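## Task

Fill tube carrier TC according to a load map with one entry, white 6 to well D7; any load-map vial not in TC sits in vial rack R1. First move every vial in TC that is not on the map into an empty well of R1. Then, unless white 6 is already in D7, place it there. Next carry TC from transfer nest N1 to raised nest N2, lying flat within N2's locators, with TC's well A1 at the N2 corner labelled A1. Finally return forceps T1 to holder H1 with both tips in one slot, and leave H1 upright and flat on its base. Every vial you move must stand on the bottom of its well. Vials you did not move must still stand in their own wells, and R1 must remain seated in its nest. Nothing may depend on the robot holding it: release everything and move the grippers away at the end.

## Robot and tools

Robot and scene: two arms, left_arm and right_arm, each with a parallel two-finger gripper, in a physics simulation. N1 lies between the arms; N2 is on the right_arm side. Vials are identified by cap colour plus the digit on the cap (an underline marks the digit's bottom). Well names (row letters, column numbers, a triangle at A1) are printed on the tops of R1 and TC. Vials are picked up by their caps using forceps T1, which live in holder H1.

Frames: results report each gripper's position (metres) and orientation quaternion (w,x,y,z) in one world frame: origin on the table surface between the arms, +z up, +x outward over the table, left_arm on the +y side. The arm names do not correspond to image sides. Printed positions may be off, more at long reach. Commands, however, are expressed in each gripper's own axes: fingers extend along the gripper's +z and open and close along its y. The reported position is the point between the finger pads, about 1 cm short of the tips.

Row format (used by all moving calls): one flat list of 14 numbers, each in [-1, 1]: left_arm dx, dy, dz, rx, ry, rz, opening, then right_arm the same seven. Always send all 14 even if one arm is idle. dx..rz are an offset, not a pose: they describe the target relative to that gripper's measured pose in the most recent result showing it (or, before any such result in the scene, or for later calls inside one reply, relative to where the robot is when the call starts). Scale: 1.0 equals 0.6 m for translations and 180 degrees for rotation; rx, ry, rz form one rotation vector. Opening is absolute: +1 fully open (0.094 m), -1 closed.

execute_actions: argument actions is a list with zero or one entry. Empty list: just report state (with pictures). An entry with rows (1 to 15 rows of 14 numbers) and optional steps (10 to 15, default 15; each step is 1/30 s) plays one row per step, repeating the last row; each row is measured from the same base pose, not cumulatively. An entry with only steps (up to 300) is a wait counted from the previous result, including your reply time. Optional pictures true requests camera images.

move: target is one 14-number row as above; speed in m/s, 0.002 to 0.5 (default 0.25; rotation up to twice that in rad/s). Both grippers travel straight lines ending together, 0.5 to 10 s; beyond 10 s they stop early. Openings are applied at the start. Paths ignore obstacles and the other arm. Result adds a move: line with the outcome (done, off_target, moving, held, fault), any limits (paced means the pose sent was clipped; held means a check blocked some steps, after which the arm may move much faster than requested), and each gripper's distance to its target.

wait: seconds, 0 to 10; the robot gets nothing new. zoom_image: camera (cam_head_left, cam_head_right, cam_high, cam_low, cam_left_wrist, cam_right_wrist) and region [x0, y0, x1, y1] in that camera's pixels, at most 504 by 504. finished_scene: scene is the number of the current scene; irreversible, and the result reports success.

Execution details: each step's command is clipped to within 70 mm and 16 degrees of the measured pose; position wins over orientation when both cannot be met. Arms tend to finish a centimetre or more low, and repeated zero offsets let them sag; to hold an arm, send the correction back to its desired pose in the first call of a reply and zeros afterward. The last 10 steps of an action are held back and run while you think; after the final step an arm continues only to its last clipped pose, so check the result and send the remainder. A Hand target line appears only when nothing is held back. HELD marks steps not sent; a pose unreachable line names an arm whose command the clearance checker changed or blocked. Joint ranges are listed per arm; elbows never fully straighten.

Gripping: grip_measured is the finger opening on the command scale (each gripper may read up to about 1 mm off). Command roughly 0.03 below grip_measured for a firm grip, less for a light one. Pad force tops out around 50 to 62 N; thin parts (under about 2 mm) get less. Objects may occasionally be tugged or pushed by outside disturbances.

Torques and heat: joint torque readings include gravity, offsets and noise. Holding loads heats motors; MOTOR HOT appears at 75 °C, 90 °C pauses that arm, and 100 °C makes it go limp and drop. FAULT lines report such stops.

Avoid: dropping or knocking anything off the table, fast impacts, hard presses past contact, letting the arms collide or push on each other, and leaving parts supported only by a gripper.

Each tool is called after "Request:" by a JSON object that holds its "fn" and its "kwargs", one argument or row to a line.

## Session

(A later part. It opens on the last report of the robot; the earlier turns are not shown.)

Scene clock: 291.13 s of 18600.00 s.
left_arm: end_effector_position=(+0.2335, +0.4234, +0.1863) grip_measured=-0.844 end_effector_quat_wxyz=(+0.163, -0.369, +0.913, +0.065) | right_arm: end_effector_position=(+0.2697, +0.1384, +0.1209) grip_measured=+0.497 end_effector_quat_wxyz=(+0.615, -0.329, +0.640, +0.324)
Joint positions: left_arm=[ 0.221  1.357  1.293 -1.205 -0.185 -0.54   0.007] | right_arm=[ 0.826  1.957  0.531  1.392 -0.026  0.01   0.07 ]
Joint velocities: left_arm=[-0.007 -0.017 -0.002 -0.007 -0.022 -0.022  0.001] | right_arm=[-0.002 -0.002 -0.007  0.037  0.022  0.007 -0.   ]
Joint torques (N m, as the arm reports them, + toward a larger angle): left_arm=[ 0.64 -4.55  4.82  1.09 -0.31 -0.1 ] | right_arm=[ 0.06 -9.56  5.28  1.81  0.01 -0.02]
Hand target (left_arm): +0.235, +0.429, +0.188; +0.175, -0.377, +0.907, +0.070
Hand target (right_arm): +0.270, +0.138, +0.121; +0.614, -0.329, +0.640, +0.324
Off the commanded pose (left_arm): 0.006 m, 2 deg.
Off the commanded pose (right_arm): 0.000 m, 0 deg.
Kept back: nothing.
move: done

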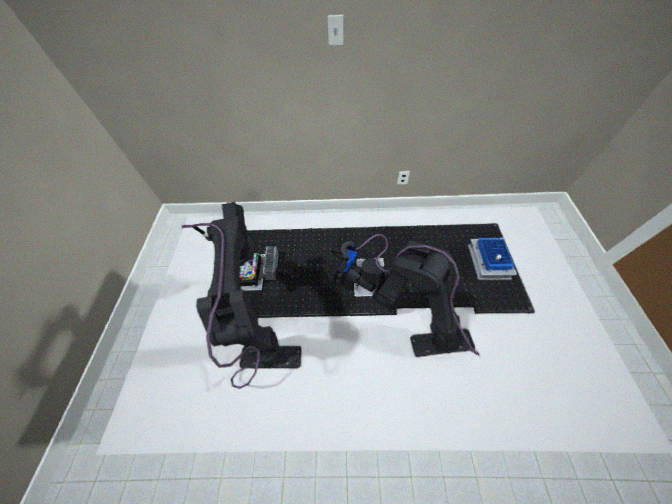

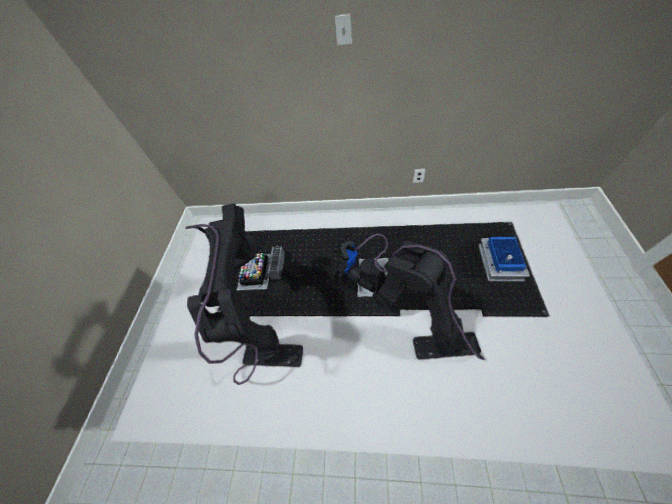

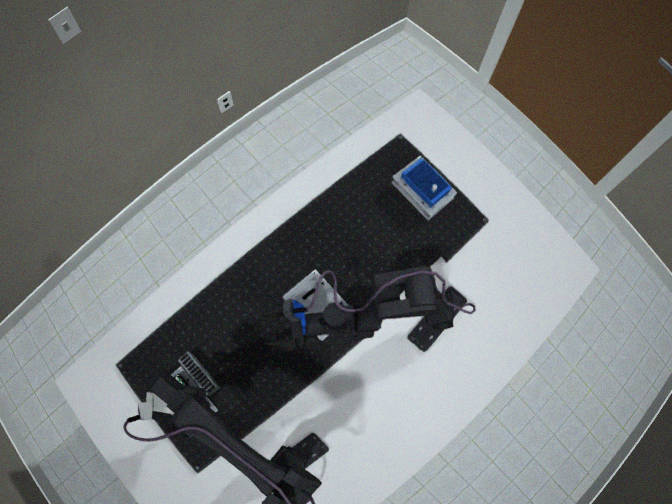

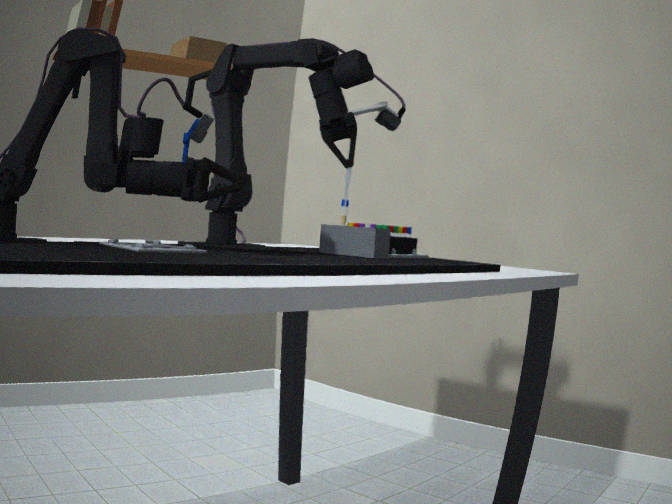

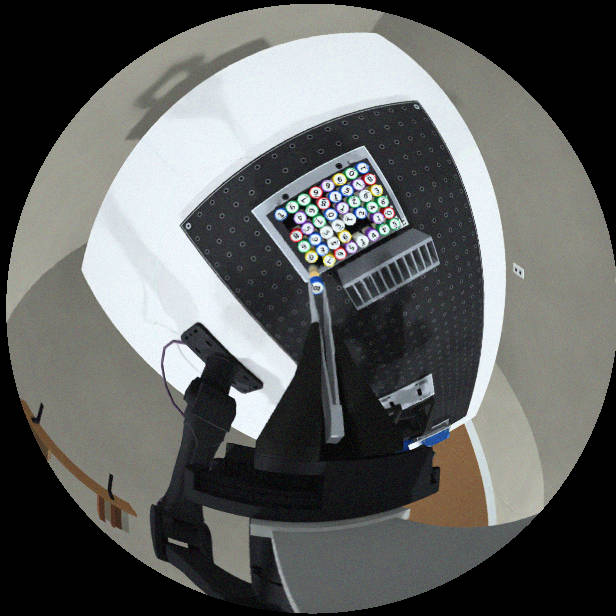

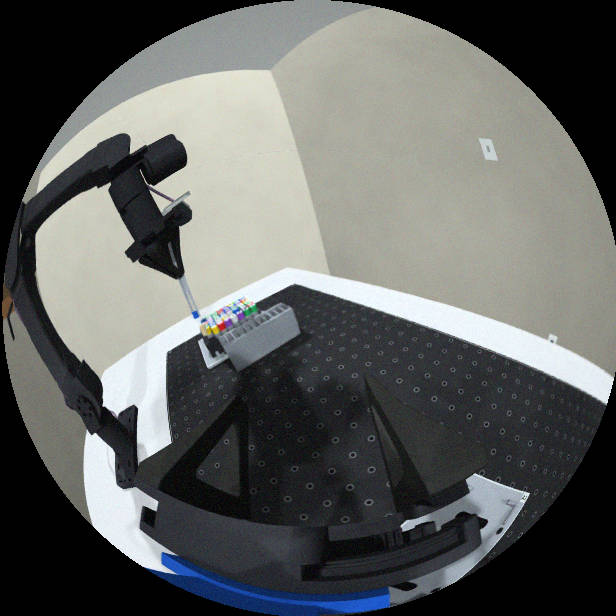

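Request:
{"fn": "execute_actions", "kwargs": {
  "actions": [
    {"rows":[[-0.0095,0.0046,0.0002,-0.0007,-0.0093,-0.0059,-0.855,0,0,0,0,0,0,0.5],[-0.0102,0.0042,0.0001,-0.0004,-0.0098,-0.0060,-0.855,0,0,0,0,0,0,0.5],[-0.0109,0.0038,0.0001,-0.0001,-0.0103,-0.0061,-0.855,0,0,0,0,0,0,0.5],[-0.0116,0.0034,0.0,0.0002,-0.0108,-0.0062,-0.855,0,0,0,0,0,0,0.5],[-0.0123,0.0030,0.0,0.0005,-0.0113,-0.0063,-0.855,0,0,0,0,0,0,0.5],[-0.0130,0.0027,0.0,0.0008,-0.0118,-0.0064,-0.855,0,0,0,0,0,0,0.5],[-0.0137,0.0023,-0.0001,0.0011,-0.0124,-0.0066,-0.855,0,0,0,0,0,0,0.5],[-0.0144,0.0019,-0.0001,0.0014,-0.0129,-0.0067,-0.855,0,0,0,0,0,0,0.5],[-0.0151,0.0015,-0.0002,0.0017,-0.0134,-0.0068,-0.855,0,0,0,0,0,0,0.5]],"steps":12}
  ]
}}

Request:
{"fn": "wait", "kwargs": {
  "seconds": 0.3
}}

Request:
{"fn": "zoom_image", "kwargs": {
  "camera": "cam_left_wrist",
  "region": [285,240,345,300]
}}

Scene clock: 293.53 s of 18600.00 s.
left_arm: end_effector_position=(+0.2340, +0.4235, +0.1865) grip_measured=-0.844 end_effector_quat_wxyz=(+0.164, -0.369, +0.913, +0.065) | right_arm: end_effector_position=(+0.2697, +0.1384, +0.1209) grip_measured=+0.497 end_effector_quat_wxyz=(+0.615, -0.329, +0.640, +0.324)
Joint positions: left_arm=[ 0.221  1.357  1.293 -1.203 -0.185 -0.54   0.007] | right_arm=[ 0.826  1.957  0.531  1.392 -0.026  0.01   0.07 ]
Joint velocities: left_arm=[-0.002  0.012  0.002 -0.007  0.007  0.007  0.   ] | right_arm=[-0.007 -0.017 -0.002 -0.081 -0.007 -0.022 -0.001]
Joint torques (N m, as the arm reports them, + toward a larger angle): left_arm=[ 0.85 -4.5   4.94  1.09 -0.28 -0.07] | right_arm=[ 0.08 -9.51  5.25  1.82 -0.01 -0.03]
Steps of this call (steps 1 to 70: nothing new was sent; steps 71 to 72: the first 2 steps of this action). Readings (end_effector_position):
71: left_arm (+0.2339, +0.4235, +0.1865) | right_arm (+0.2697, +0.1384, +0.1209)
72: the state above

Scene clock: 294.17 s of 18600.00 s.
left_arm: end_effector_position=(+0.2375, +0.4242, +0.1876) grip_measured=-0.844 end_effector_quat_wxyz=(+0.171, -0.369, +0.911, +0.063) | right_arm: end_effector_position=(+0.2697, +0.1384, +0.1212) grip_measured=+0.497 end_effector_quat_wxyz=(+0.615, -0.329, +0.639, +0.324)
Joint positions: left_arm=[ 0.221  1.357  1.293 -1.188 -0.185 -0.54   0.007] | right_arm=[ 0.826  1.957  0.531  1.393 -0.026  0.01   0.07 ]
Joint velocities: left_arm=[-0.012 -0.002  0.012  0.022  0.007  0.066  0.001] | right_arm=[-0.002 -0.022 -0.022 -0.007 -0.037 -0.037 -0.   ]
Joint torques (N m, as the arm reports them, + toward a larger angle): left_arm=[ 0.87 -4.5   5.03  1.14 -0.28 -0.08] | right_arm=[ 0.09 -9.51  5.25  1.82  0.01 -0.03]
Hand target (left_arm): +0.239, +0.430, +0.190; +0.183, -0.377, +0.905, +0.069
Hand target (right_arm): +0.270, +0.138, +0.121; +0.615, -0.329, +0.640, +0.324
Off the commanded pose (left_arm): 0.006 m, 2 deg.
Off the commanded pose (right_arm): 0.000 m, 0 deg.
Kept back: nothing.
Steps of this call (steps 1 to 10: the last 10 steps of your previous action; steps 11 to 19: nothing new was sent). Readings (end_effector_position):
1: left_arm (+0.2342, +0.4235, +0.1865) | right_arm (+0.2697, +0.1384, +0.1210)
2: left_arm (+0.2344, +0.4236, +0.1866) | right_arm (+0.2697, +0.1384, +0.1210)
4: left_arm (+0.2350, +0.4237, +0.1868) | right_arm (+0.2697, +0.1384, +0.1211)
8: left_arm (+0.2363, +0.4239, +0.1872) | right_arm (+0.2697, +0.1384, +0.1211)
19: the state above

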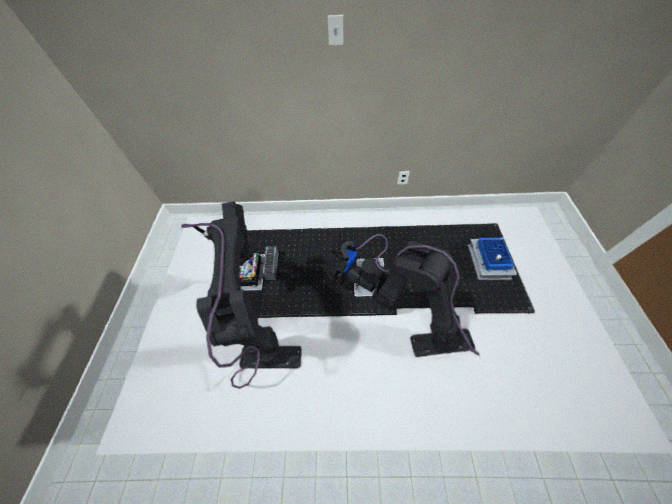

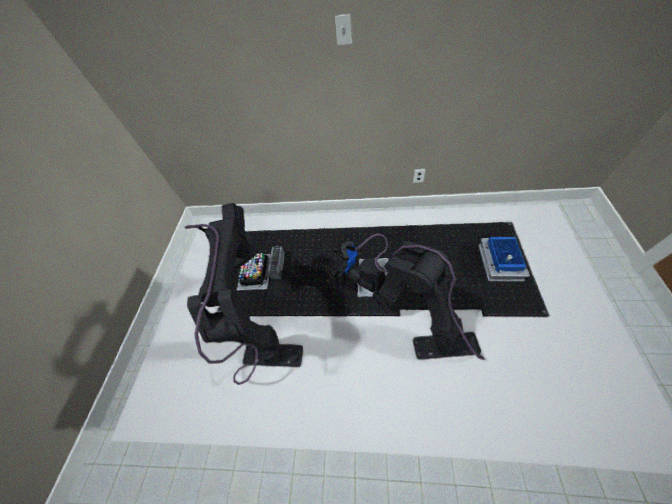

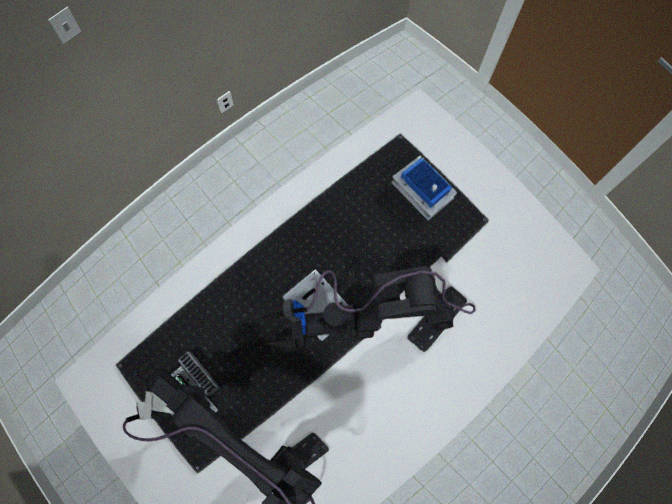

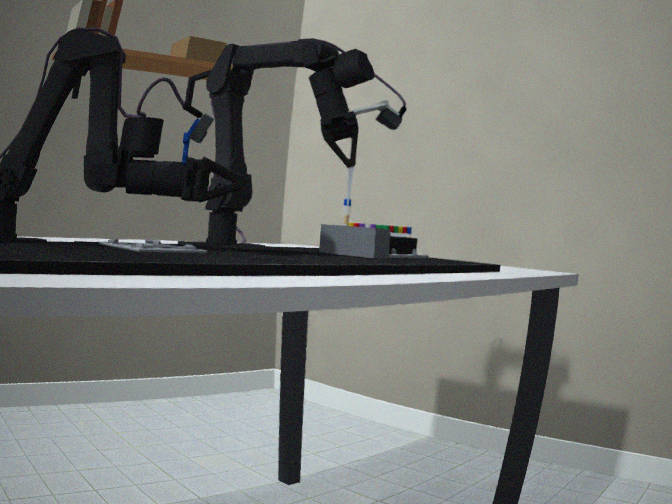

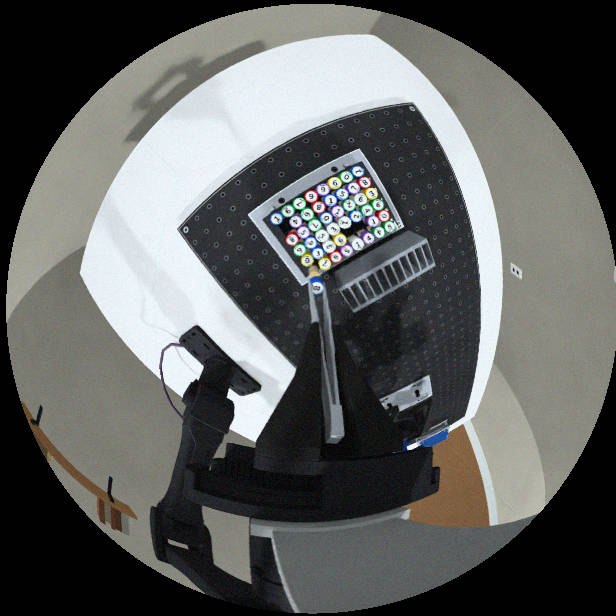

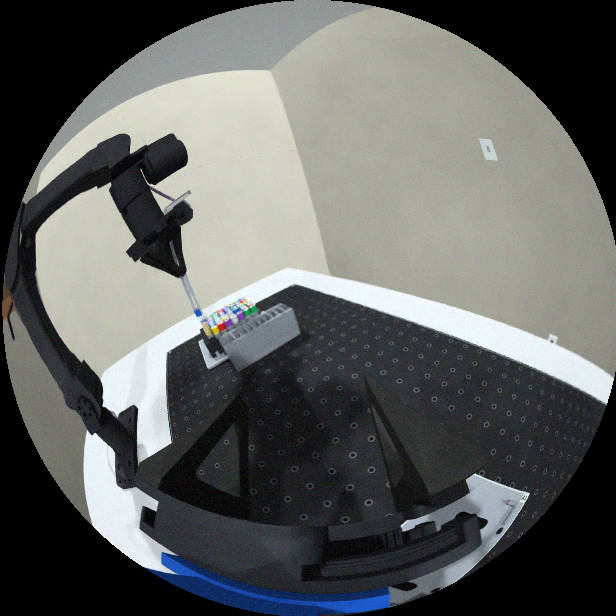

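Region (285, 240, 345, 300) of cam_left_wrist's 616x616 image, scaled by 8.400, with more detail than that image has.

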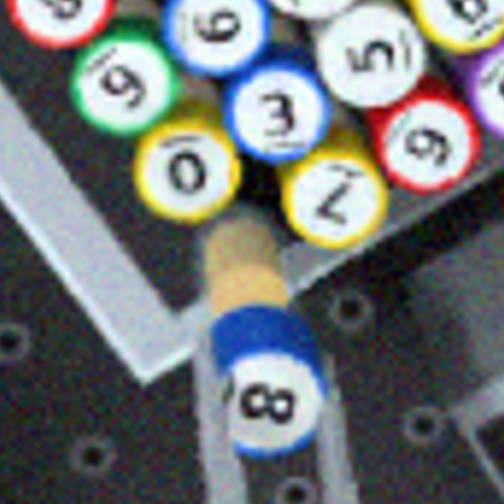

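Request:
{"fn": "execute_actions", "kwargs": {
  "actions": [
    {"rows":[[-0.0090,0.0051,0,-0.0014,-0.0091,-0.0058,-0.855,0,0,0,0,0,0,0.5],[-0.0090,0.0051,0,-0.0019,-0.0094,-0.0058,-0.855,0,0,0,0,0,0,0.5],[-0.0090,0.0051,0,-0.0024,-0.0097,-0.0058,-0.855,0,0,0,0,0,0,0.5],[-0.0090,0.0051,0,-0.0029,-0.0100,-0.0058,-0.855,0,0,0,0,0,0,0.5],[-0.0090,0.0051,0,-0.0034,-0.0103,-0.0058,-0.855,0,0,0,0,0,0,0.5],[-0.0090,0.0051,0,-0.0039,-0.0106,-0.0058,-0.855,0,0,0,0,0,0,0.5],[-0.0090,0.0051,0,-0.0043,-0.0109,-0.0058,-0.855,0,0,0,0,0,0,0.5],[-0.0090,0.0051,0,-0.0047,-0.0111,-0.0058,-0.855,0,0,0,0,0,0,0.5]],"steps":12}
  ]
}}

Request:
{"fn": "wait", "kwargs": {
  "seconds": 0.3
}}

Request:
{"fn": "zoom_image", "kwargs": {
  "camera": "cam_left_wrist",
  "region": [285,240,345,300]
}}

Request:
{"fn": "zoom_image", "kwargs": {
  "camera": "cam_right_wrist",
  "region": [180,295,240,355]
}}

Scene clock: 296.23 s of 18600.00 s.
left_arm: end_effector_position=(+0.2376, +0.4242, +0.1877) grip_measured=-0.844 end_effector_quat_wxyz=(+0.171, -0.369, +0.911, +0.063) | right_arm: end_effector_position=(+0.2697, +0.1384, +0.1212) grip_measured=+0.497 end_effector_quat_wxyz=(+0.615, -0.329, +0.639, +0.324)
Joint positions: left_arm=[ 0.221  1.357  1.293 -1.188 -0.185 -0.541  0.007] | right_arm=[ 0.826  1.957  0.531  1.393 -0.026  0.01   0.07 ]
Joint velocities: left_arm=[ 0.012  0.027 -0.002 -0.037  0.051 -0.022 -0.001] | right_arm=[-0.012  0.002 -0.017  0.037  0.007 -0.051 -0.001]
Joint torques (N m, as the arm reports them, + toward a larger angle): left_arm=[ 0.61 -4.58  4.93  1.13 -0.35 -0.09] | right_arm=[ 0.09 -9.53  5.3   1.82 -0.01 -0.03]
Steps of this call (steps 1 to 60: nothing new was sent; steps 61 to 62: the first 2 steps of this action). Readings (end_effector_position):
61: left_arm (+0.2376, +0.4242, +0.1877) | right_arm (+0.2697, +0.1384, +0.1212)
62: the state above

Scene clock: 296.87 s of 18600.00 s.
left_arm: end_effector_position=(+0.2372, +0.4258, +0.1880) grip_measured=-0.844 end_effector_quat_wxyz=(+0.172, -0.373, +0.909, +0.067) | right_arm: end_effector_position=(+0.2697, +0.1384, +0.1214) grip_measured=+0.497 end_effector_quat_wxyz=(+0.615, -0.328, +0.639, +0.325)
Joint positions: left_arm=[ 0.221  1.357  1.293 -1.187 -0.195 -0.548  0.007] | right_arm=[ 0.826  1.957  0.531  1.394 -0.026  0.01   0.07 ]
Joint velocities: left_arm=[-0.007 -0.017  0.007 -0.007  0.007 -0.081  0.001] | right_arm=[ 0.007  0.002 -0.022  0.066  0.007  0.007 -0.001]
Joint torques (N m, as the arm reports them, + toward a larger angle): left_arm=[ 0.08 -4.51  4.91  1.15 -0.38 -0.08] | right_arm=[ 0.07 -9.52  5.24  1.81  0.01 -0.04]
Hand target (left_arm): +0.239, +0.430, +0.190; +0.184, -0.378, +0.904, +0.075
Hand target (right_arm): +0.270, +0.138, +0.121; +0.615, -0.329, +0.639, +0.324
Off the commanded pose (left_arm): 0.005 m, 2 deg.
Off the commanded pose (right_arm): 0.000 m, 0 deg.
Kept back: nothing.
Steps of this call (steps 1 to 10: the last 10 steps of your previous action; steps 11 to 19: nothing new was sent). Readings (end_effector_position):
1: left_arm (+0.2376, +0.4242, +0.1877) | right_arm (+0.2697, +0.1384, +0.1213)
2: left_arm (+0.2376, +0.4243, +0.1877) | right_arm (+0.2697, +0.1384, +0.1213)
4: left_arm (+0.2376, +0.4246, +0.1878) | right_arm (+0.2697, +0.1384, +0.1214)
8: left_arm (+0.2374, +0.4254, +0.1879) | right_arm (+0.2697, +0.1384, +0.1214)
19: the state above

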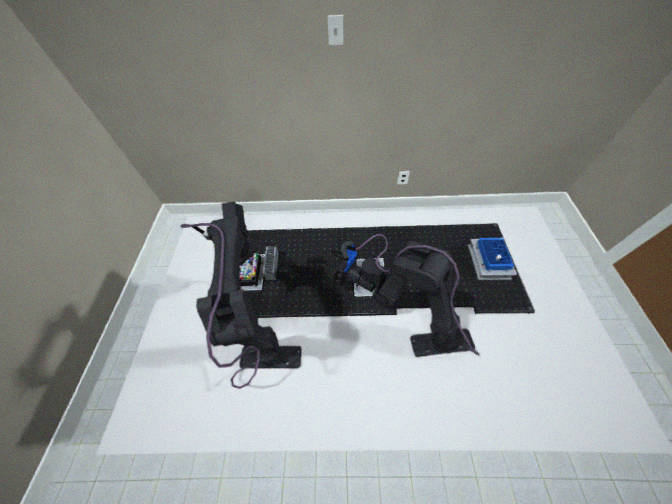

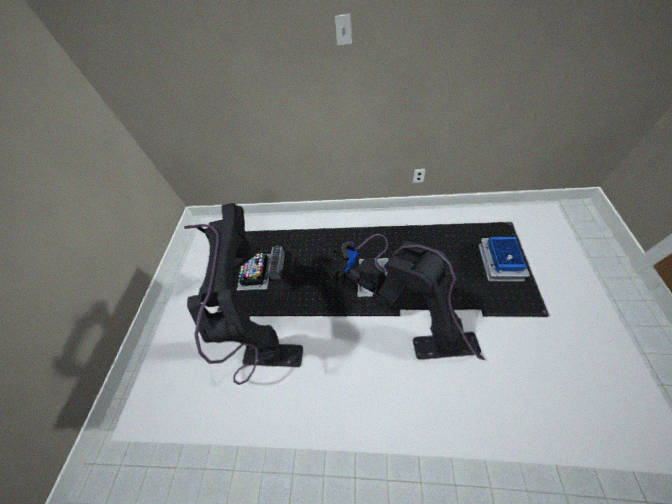

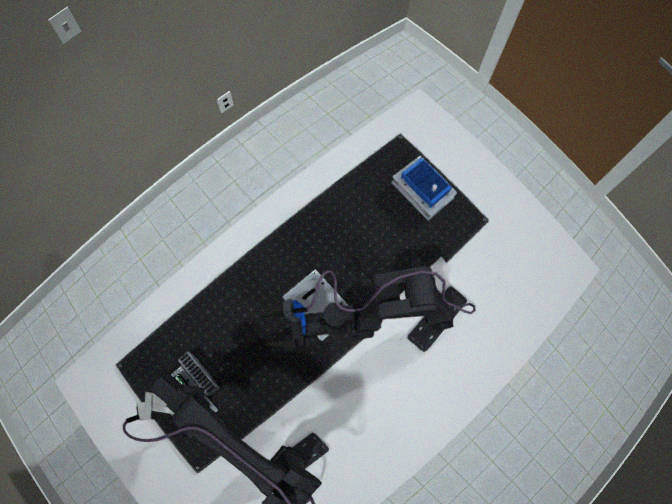

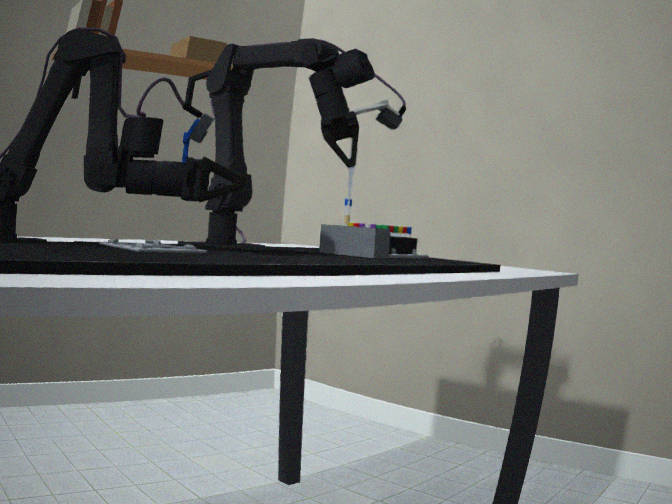

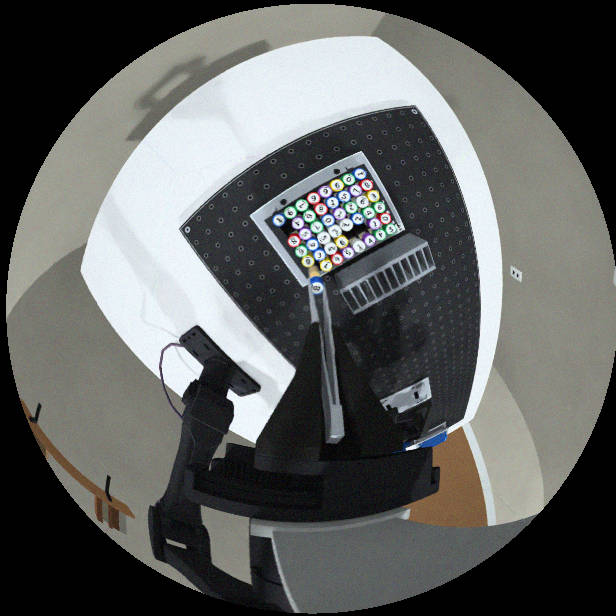

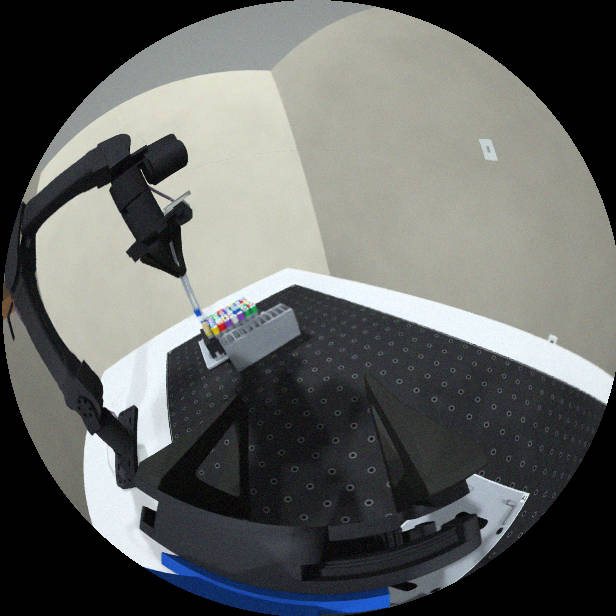

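Region (285, 240, 345, 300) of cam_left_wrist's 616x616 image, scaled by 8.400, with more detail than that image has.

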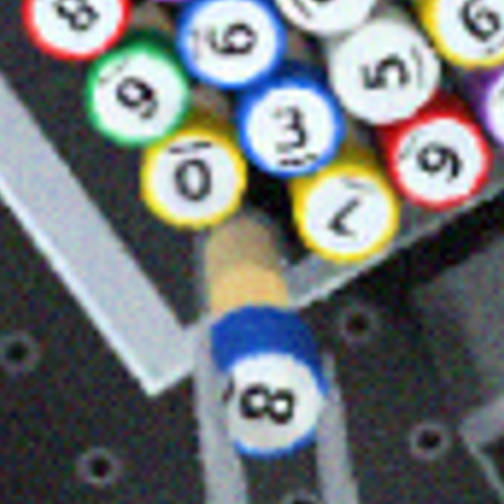

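Region (180, 295, 240, 355) of cam_right_wrist's 616x616 image, scaled by 8.400, with more detail than that image has.

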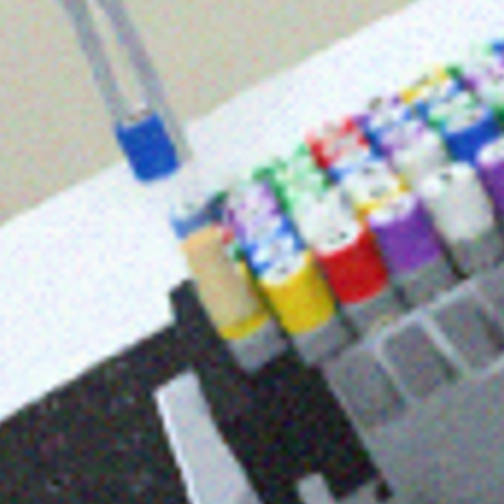

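Request:
{"fn": "execute_actions", "kwargs": {
  "actions": [
    {"rows":[[-0.0066,0.0016,0.0002,-0.0008,-0.0084,-0.0033,-0.855,0,0,0,0,0,0,0.5],[-0.0058,0.0003,0.0002,0.0006,-0.0075,-0.0033,-0.855,0,0,0,0,0,0,0.5],[-0.0050,-0.0009,0.0001,0.0020,-0.0067,-0.0033,-0.855,0,0,0,0,0,0,0.5],[-0.0042,-0.0022,0.0001,0.0035,-0.0058,-0.0033,-0.855,0,0,0,0,0,0,0.5],[-0.0035,-0.0034,0.0001,0.0049,-0.0050,-0.0033,-0.855,0,0,0,0,0,0,0.5],[-0.0027,-0.0046,0.0,0.0063,-0.0042,-0.0033,-0.855,0,0,0,0,0,0,0.5],[-0.0019,-0.0059,0,0.0077,-0.0033,-0.0033,-0.855,0,0,0,0,0,0,0.5],[-0.0011,-0.0071,0,0.0091,-0.0025,-0.0033,-0.855,0,0,0,0,0,0,0.5]],"steps":12}
  ]
}}

Request:
{"fn": "wait", "kwargs": {
  "seconds": 0.3
}}

Request:
{"fn": "zoom_image", "kwargs": {
  "camera": "cam_left_wrist",
  "region": [285,240,345,300]
}}

Scene clock: 301.27 s of 18600.00 s.
left_arm: end_effector_position=(+0.2372, +0.4258, +0.1880) grip_measured=-0.844 end_effector_quat_wxyz=(+0.172, -0.373, +0.909, +0.067) | right_arm: end_effector_position=(+0.2697, +0.1384, +0.1215) grip_measured=+0.497 end_effector_quat_wxyz=(+0.615, -0.328, +0.639, +0.325)
Joint positions: left_arm=[ 0.221  1.357  1.293 -1.187 -0.195 -0.548  0.007] | right_arm=[ 0.826  1.957  0.531  1.394 -0.026  0.01   0.07 ]
Joint velocities: left_arm=[-0.007  0.002  0.012 -0.037 -0.051 -0.051  0.001] | right_arm=[-0.007 -0.002  0.007 -0.051 -0.022 -0.022  0.001]
Joint torques (N m, as the arm reports them, + toward a larger angle): left_arm=[ 0.02 -4.46  4.93  1.14 -0.25 -0.09] | right_arm=[ 0.07 -9.54  5.27  1.81 -0.01 -0.02]
Steps of this call (steps 1 to 90: nothing new was sent; then 1.33 s passed at rest; steps 91 to 92: the first 2 steps of this action). Readings (end_effector_position):
91: left_arm (+0.2372, +0.4258, +0.1880) | right_arm (+0.2697, +0.1384, +0.1215)
92: the state above

Scene clock: 301.90 s of 18600.00 s.
left_arm: end_effector_position=(+0.2382, +0.4229, +0.1875) grip_measured=-0.844 end_effector_quat_wxyz=(+0.171, -0.372, +0.910, +0.058) | right_arm: end_effector_position=(+0.2697, +0.1384, +0.1217) grip_measured=+0.497 end_effector_quat_wxyz=(+0.616, -0.328, +0.639, +0.325)
Joint positions: left_arm=[ 0.221  1.357  1.293 -1.186 -0.177 -0.548  0.007] | right_arm=[ 0.826  1.957  0.531  1.395 -0.026  0.01   0.07 ]
Joint velocities: left_arm=[ 0.002  0.007  0.007  0.007 -0.022  0.051 -0.001] | right_arm=[ 0.007  0.002 -0.012 -0.125  0.007 -0.007 -0.   ]
Joint torques (N m, as the arm reports them, + toward a larger angle): left_arm=[ 0.18 -4.55  4.85  1.14 -0.08 -0.08] | right_arm=[-0.02 -9.52  5.24  1.8   0.   -0.03]
Hand target (left_arm): +0.241, +0.423, +0.188; +0.182, -0.375, +0.907, +0.055
Hand target (right_arm): +0.270, +0.138, +0.121; +0.615, -0.328, +0.639, +0.325
Off the commanded pose (left_arm): 0.003 m, 1 deg.
Off the commanded pose (right_arm): 0.000 m, 0 deg.
Kept back: nothing.
Steps of this call (steps 1 to 10: the last 10 steps of your previous action; steps 11 to 19: nothing new was sent). Readings (end_effector_position):
1: left_arm (+0.2372, +0.4258, +0.1880) | right_arm (+0.2697, +0.1384, +0.1216)
2: left_arm (+0.2372, +0.4258, +0.1880) | right_arm (+0.2697, +0.1384, +0.1216)
4: left_arm (+0.2373, +0.4256, +0.1879) | right_arm (+0.2697, +0.1384, +0.1217)
8: left_arm (+0.2378, +0.4240, +0.1877) | right_arm (+0.2697, +0.1384, +0.1217)
19: the state above

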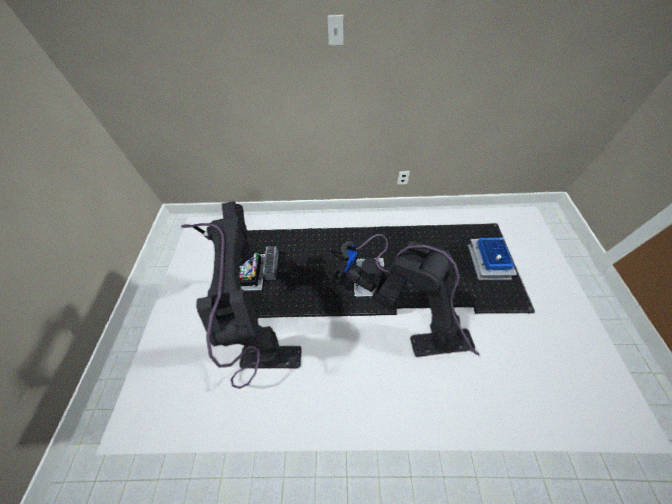

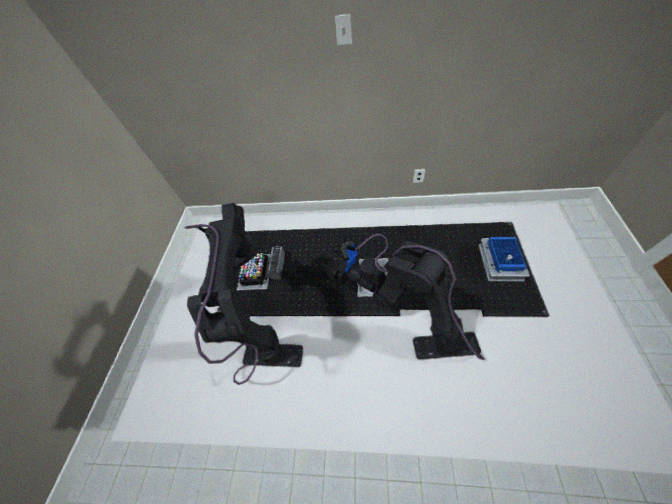

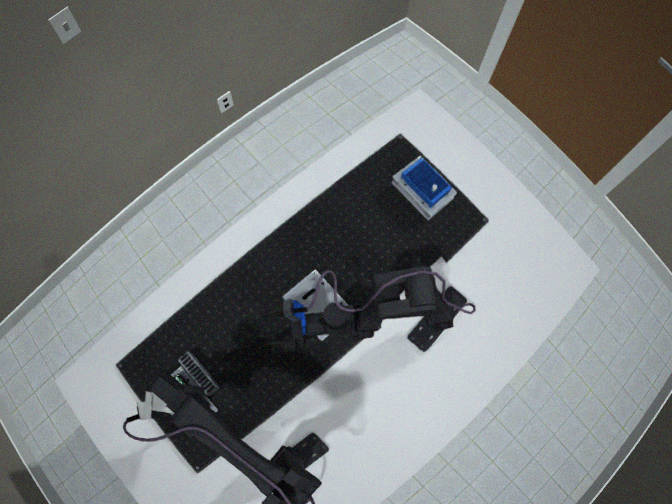

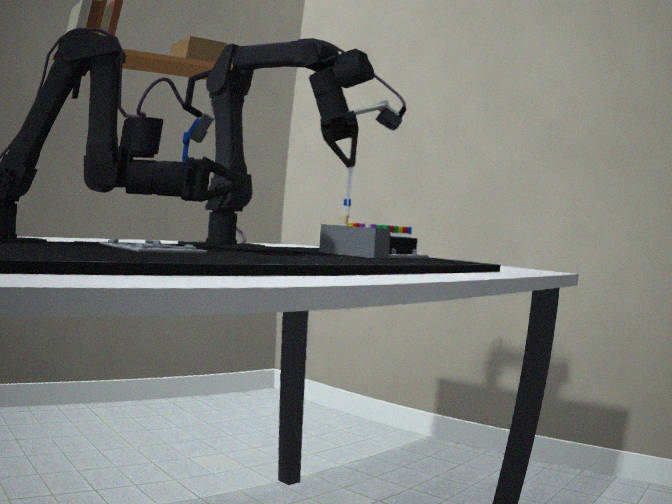

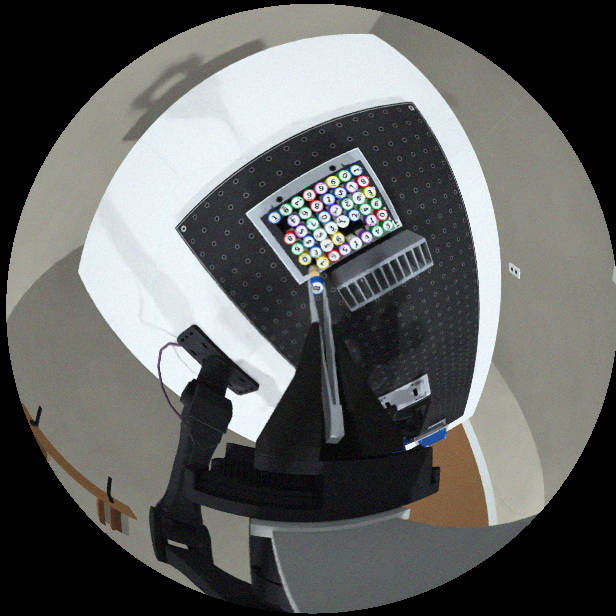

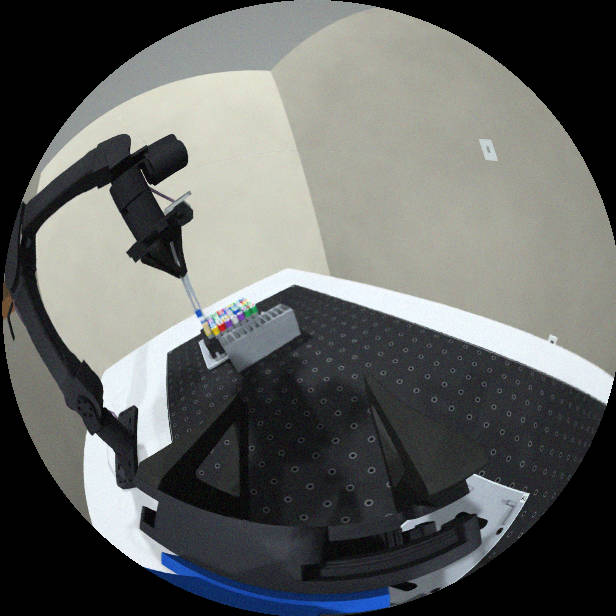

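Region (285, 240, 345, 300) of cam_left_wrist's 616x616 image, scaled by 8.400, with more detail than that image has.

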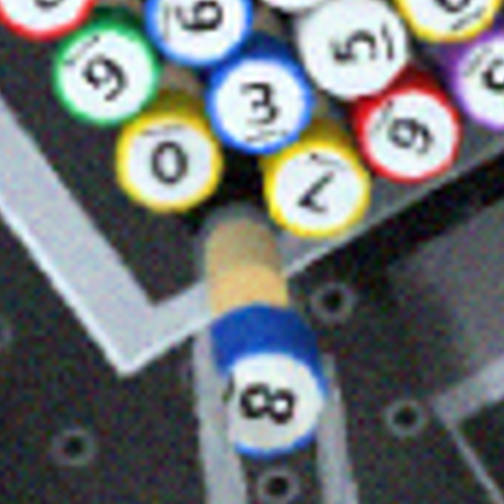

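Request:
{"fn": "execute_actions", "kwargs": {
  "actions": [
    {"rows":[[-0.0033,-0.0018,0.0013,0.0031,-0.0050,-0.0029,-0.855,0,0,0,0,0,0,0.5],[-0.0032,-0.0011,0.0026,0.0022,-0.0051,-0.0028,-0.855,0,0,0,0,0,0,0.5],[-0.0030,-0.0004,0.0039,0.0012,-0.0052,-0.0026,-0.855,0,0,0,0,0,0,0.5],[-0.0028,0.0003,0.0052,0.0003,-0.0053,-0.0025,-0.855,0,0,0,0,0,0,0.5],[-0.0027,0.0010,0.0065,-0.0007,-0.0054,-0.0023,-0.855,0,0,0,0,0,0,0.5],[-0.0025,0.0017,0.0078,-0.0016,-0.0055,-0.0021,-0.855,0,0,0,0,0,0,0.5],[-0.0023,0.0024,0.0090,-0.0026,-0.0056,-0.0020,-0.855,0,0,0,0,0,0,0.5],[-0.0022,0.0031,0.0103,-0.0036,-0.0057,-0.0018,-0.855,0,0,0,0,0,0,0.5],[-0.0020,0.0038,0.0116,-0.0045,-0.0058,-0.0017,-0.855,0,0,0,0,0,0,0.5],[-0.0018,0.0045,0.0129,-0.0055,-0.0059,-0.0015,-0.855,0,0,0,0,0,0,0.5],[-0.0017,0.0052,0.0142,-0.0064,-0.0060,-0.0014,-0.855,0,0,0,0,0,0,0.5],[-0.0015,0.0059,0.0155,-0.0074,-0.0061,-0.0012,-0.855,0,0,0,0,0,0,0.5]],"steps":15}
  ]
}}

Request:
{"fn": "wait", "kwargs": {
  "seconds": 0.3
}}

Request:
{"fn": "zoom_image", "kwargs": {
  "camera": "cam_left_wrist",
  "region": [285,240,345,300]
}}

Request:
{"fn": "zoom_image", "kwargs": {
  "camera": "cam_right_wrist",
  "region": [180,295,240,355]
}}

Scene clock: 307.07 s of 18600.00 s.
left_arm: end_effector_position=(+0.2388, +0.4230, +0.1873) grip_measured=-0.844 end_effector_quat_wxyz=(+0.173, -0.372, +0.910, +0.058) | right_arm: end_effector_position=(+0.2697, +0.1384, +0.1218) grip_measured=+0.497 end_effector_quat_wxyz=(+0.616, -0.328, +0.638, +0.325)
Joint positions: left_arm=[ 0.221  1.357  1.291 -1.183 -0.177 -0.548  0.007] | right_arm=[ 0.826  1.957  0.531  1.395 -0.026  0.01   0.07 ]
Joint velocities: left_arm=[-0.027 -0.007 -0.061  0.037 -0.022 -0.051 -0.   ] | right_arm=[ 0.007 -0.002 -0.022  0.066 -0.007  0.022  0.001]
Joint torques (N m, as the arm reports them, + toward a larger angle): left_arm=[ 0.06 -4.2   4.43  1.07 -0.23 -0.08] | right_arm=[ 0.11 -9.46  5.28  1.8   0.01 -0.03]
Steps of this call (steps 1 to 90: nothing new was sent; then 2.00 s passed at rest; steps 91 to 95: the first 5 steps of this action). Readings (end_effector_position):
91: left_arm (+0.2383, +0.4228, +0.1875) | right_arm (+0.2697, +0.1384, +0.1217)
92: left_arm (+0.2383, +0.4228, +0.1875) | right_arm (+0.2697, +0.1384, +0.1217)
94: left_arm (+0.2386, +0.4229, +0.1876) | right_arm (+0.2697, +0.1384, +0.1218)
95: the state above

Scene clock: 307.70 s of 18600.00 s.
left_arm: end_effector_position=(+0.2365, +0.4243, +0.1797) grip_measured=-0.844 end_effector_quat_wxyz=(+0.167, -0.372, +0.911, +0.064) | right_arm: end_effector_position=(+0.2697, +0.1384, +0.1219) grip_measured=+0.497 end_effector_quat_wxyz=(+0.616, -0.328, +0.638, +0.325)
Joint positions: left_arm=[ 0.221  1.357  1.263 -1.168 -0.187 -0.548  0.007] | right_arm=[ 0.826  1.957  0.531  1.396 -0.026  0.01   0.07 ]
Joint velocities: left_arm=[ 0.012  0.002  0.007  0.007 -0.037  0.095 -0.001] | right_arm=[-0.017 -0.002  0.007  0.022 -0.066  0.051 -0.   ]
Joint torques (N m, as the arm reports them, + toward a larger angle): left_arm=[-0.09 -4.01  4.88  1.15 -0.36 -0.06] | right_arm=[ 0.07 -9.59  5.21  1.82 -0.01 -0.02]
Hand target (left_arm): +0.239, +0.428, +0.179; +0.175, -0.375, +0.907, +0.072
Hand target (right_arm): +0.270, +0.138, +0.122; +0.616, -0.328, +0.639, +0.325
Off the commanded pose (left_arm): 0.005 m, 1 deg.
Off the commanded pose (right_arm): 0.000 m, 0 deg.
Kept back: nothing.
Steps of this call (steps 1 to 10: the last 10 steps of your previous action; steps 11 to 19: nothing new was sent). Readings (end_effector_position):
1: left_arm (+0.2387, +0.4229, +0.1866) | right_arm (+0.2697, +0.1384, +0.1219)
2: left_arm (+0.2385, +0.4229, +0.1854) | right_arm (+0.2697, +0.1384, +0.1219)
4: left_arm (+0.2374, +0.4227, +0.1830) | right_arm (+0.2697, +0.1384, +0.1219)
8: left_arm (+0.2359, +0.4233, +0.1799) | right_arm (+0.2697, +0.1384, +0.1219)
19: the state above

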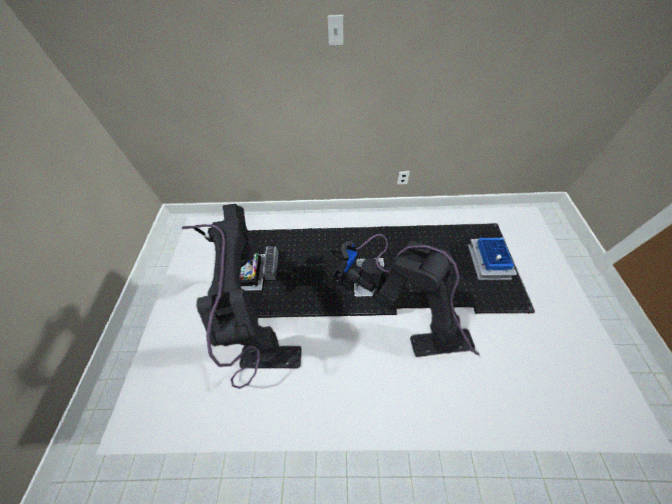

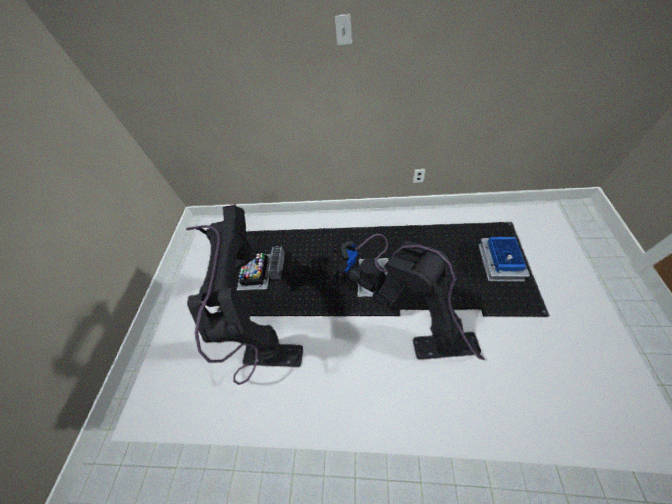

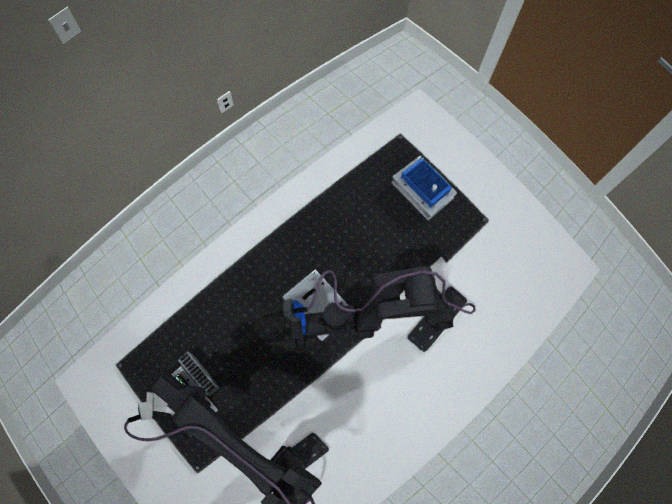

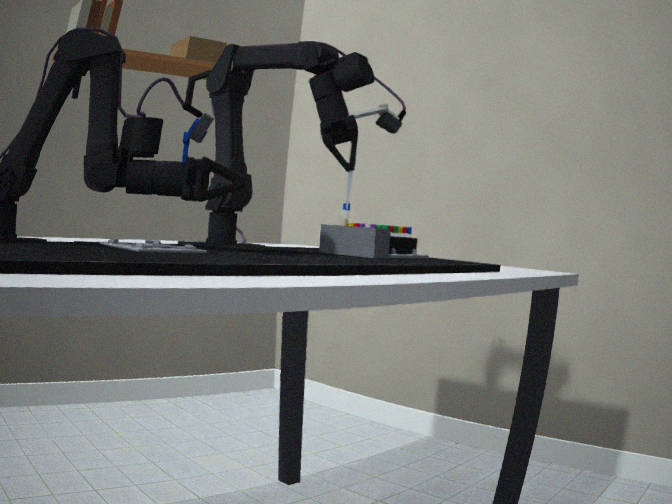

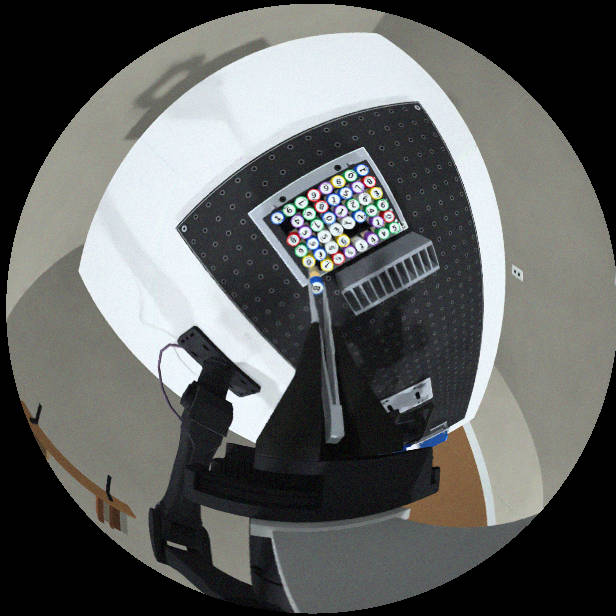

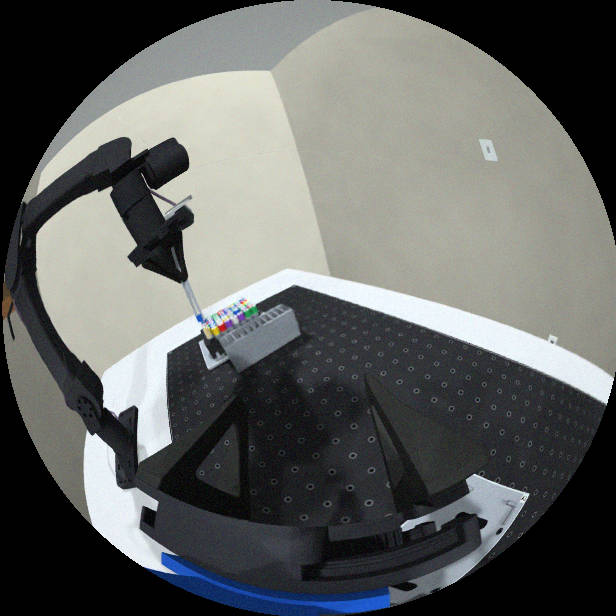

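Region (285, 240, 345, 300) of cam_left_wrist's 616x616 image, scaled by 8.400, with more detail than that image has.

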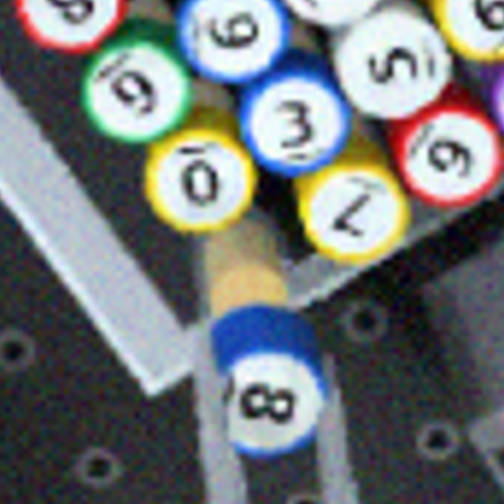

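Region (180, 295, 240, 355) of cam_right_wrist's 616x616 image, scaled by 8.400, with more detail than that image has.

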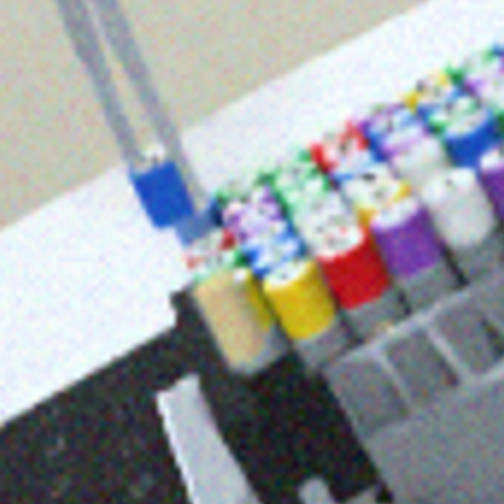

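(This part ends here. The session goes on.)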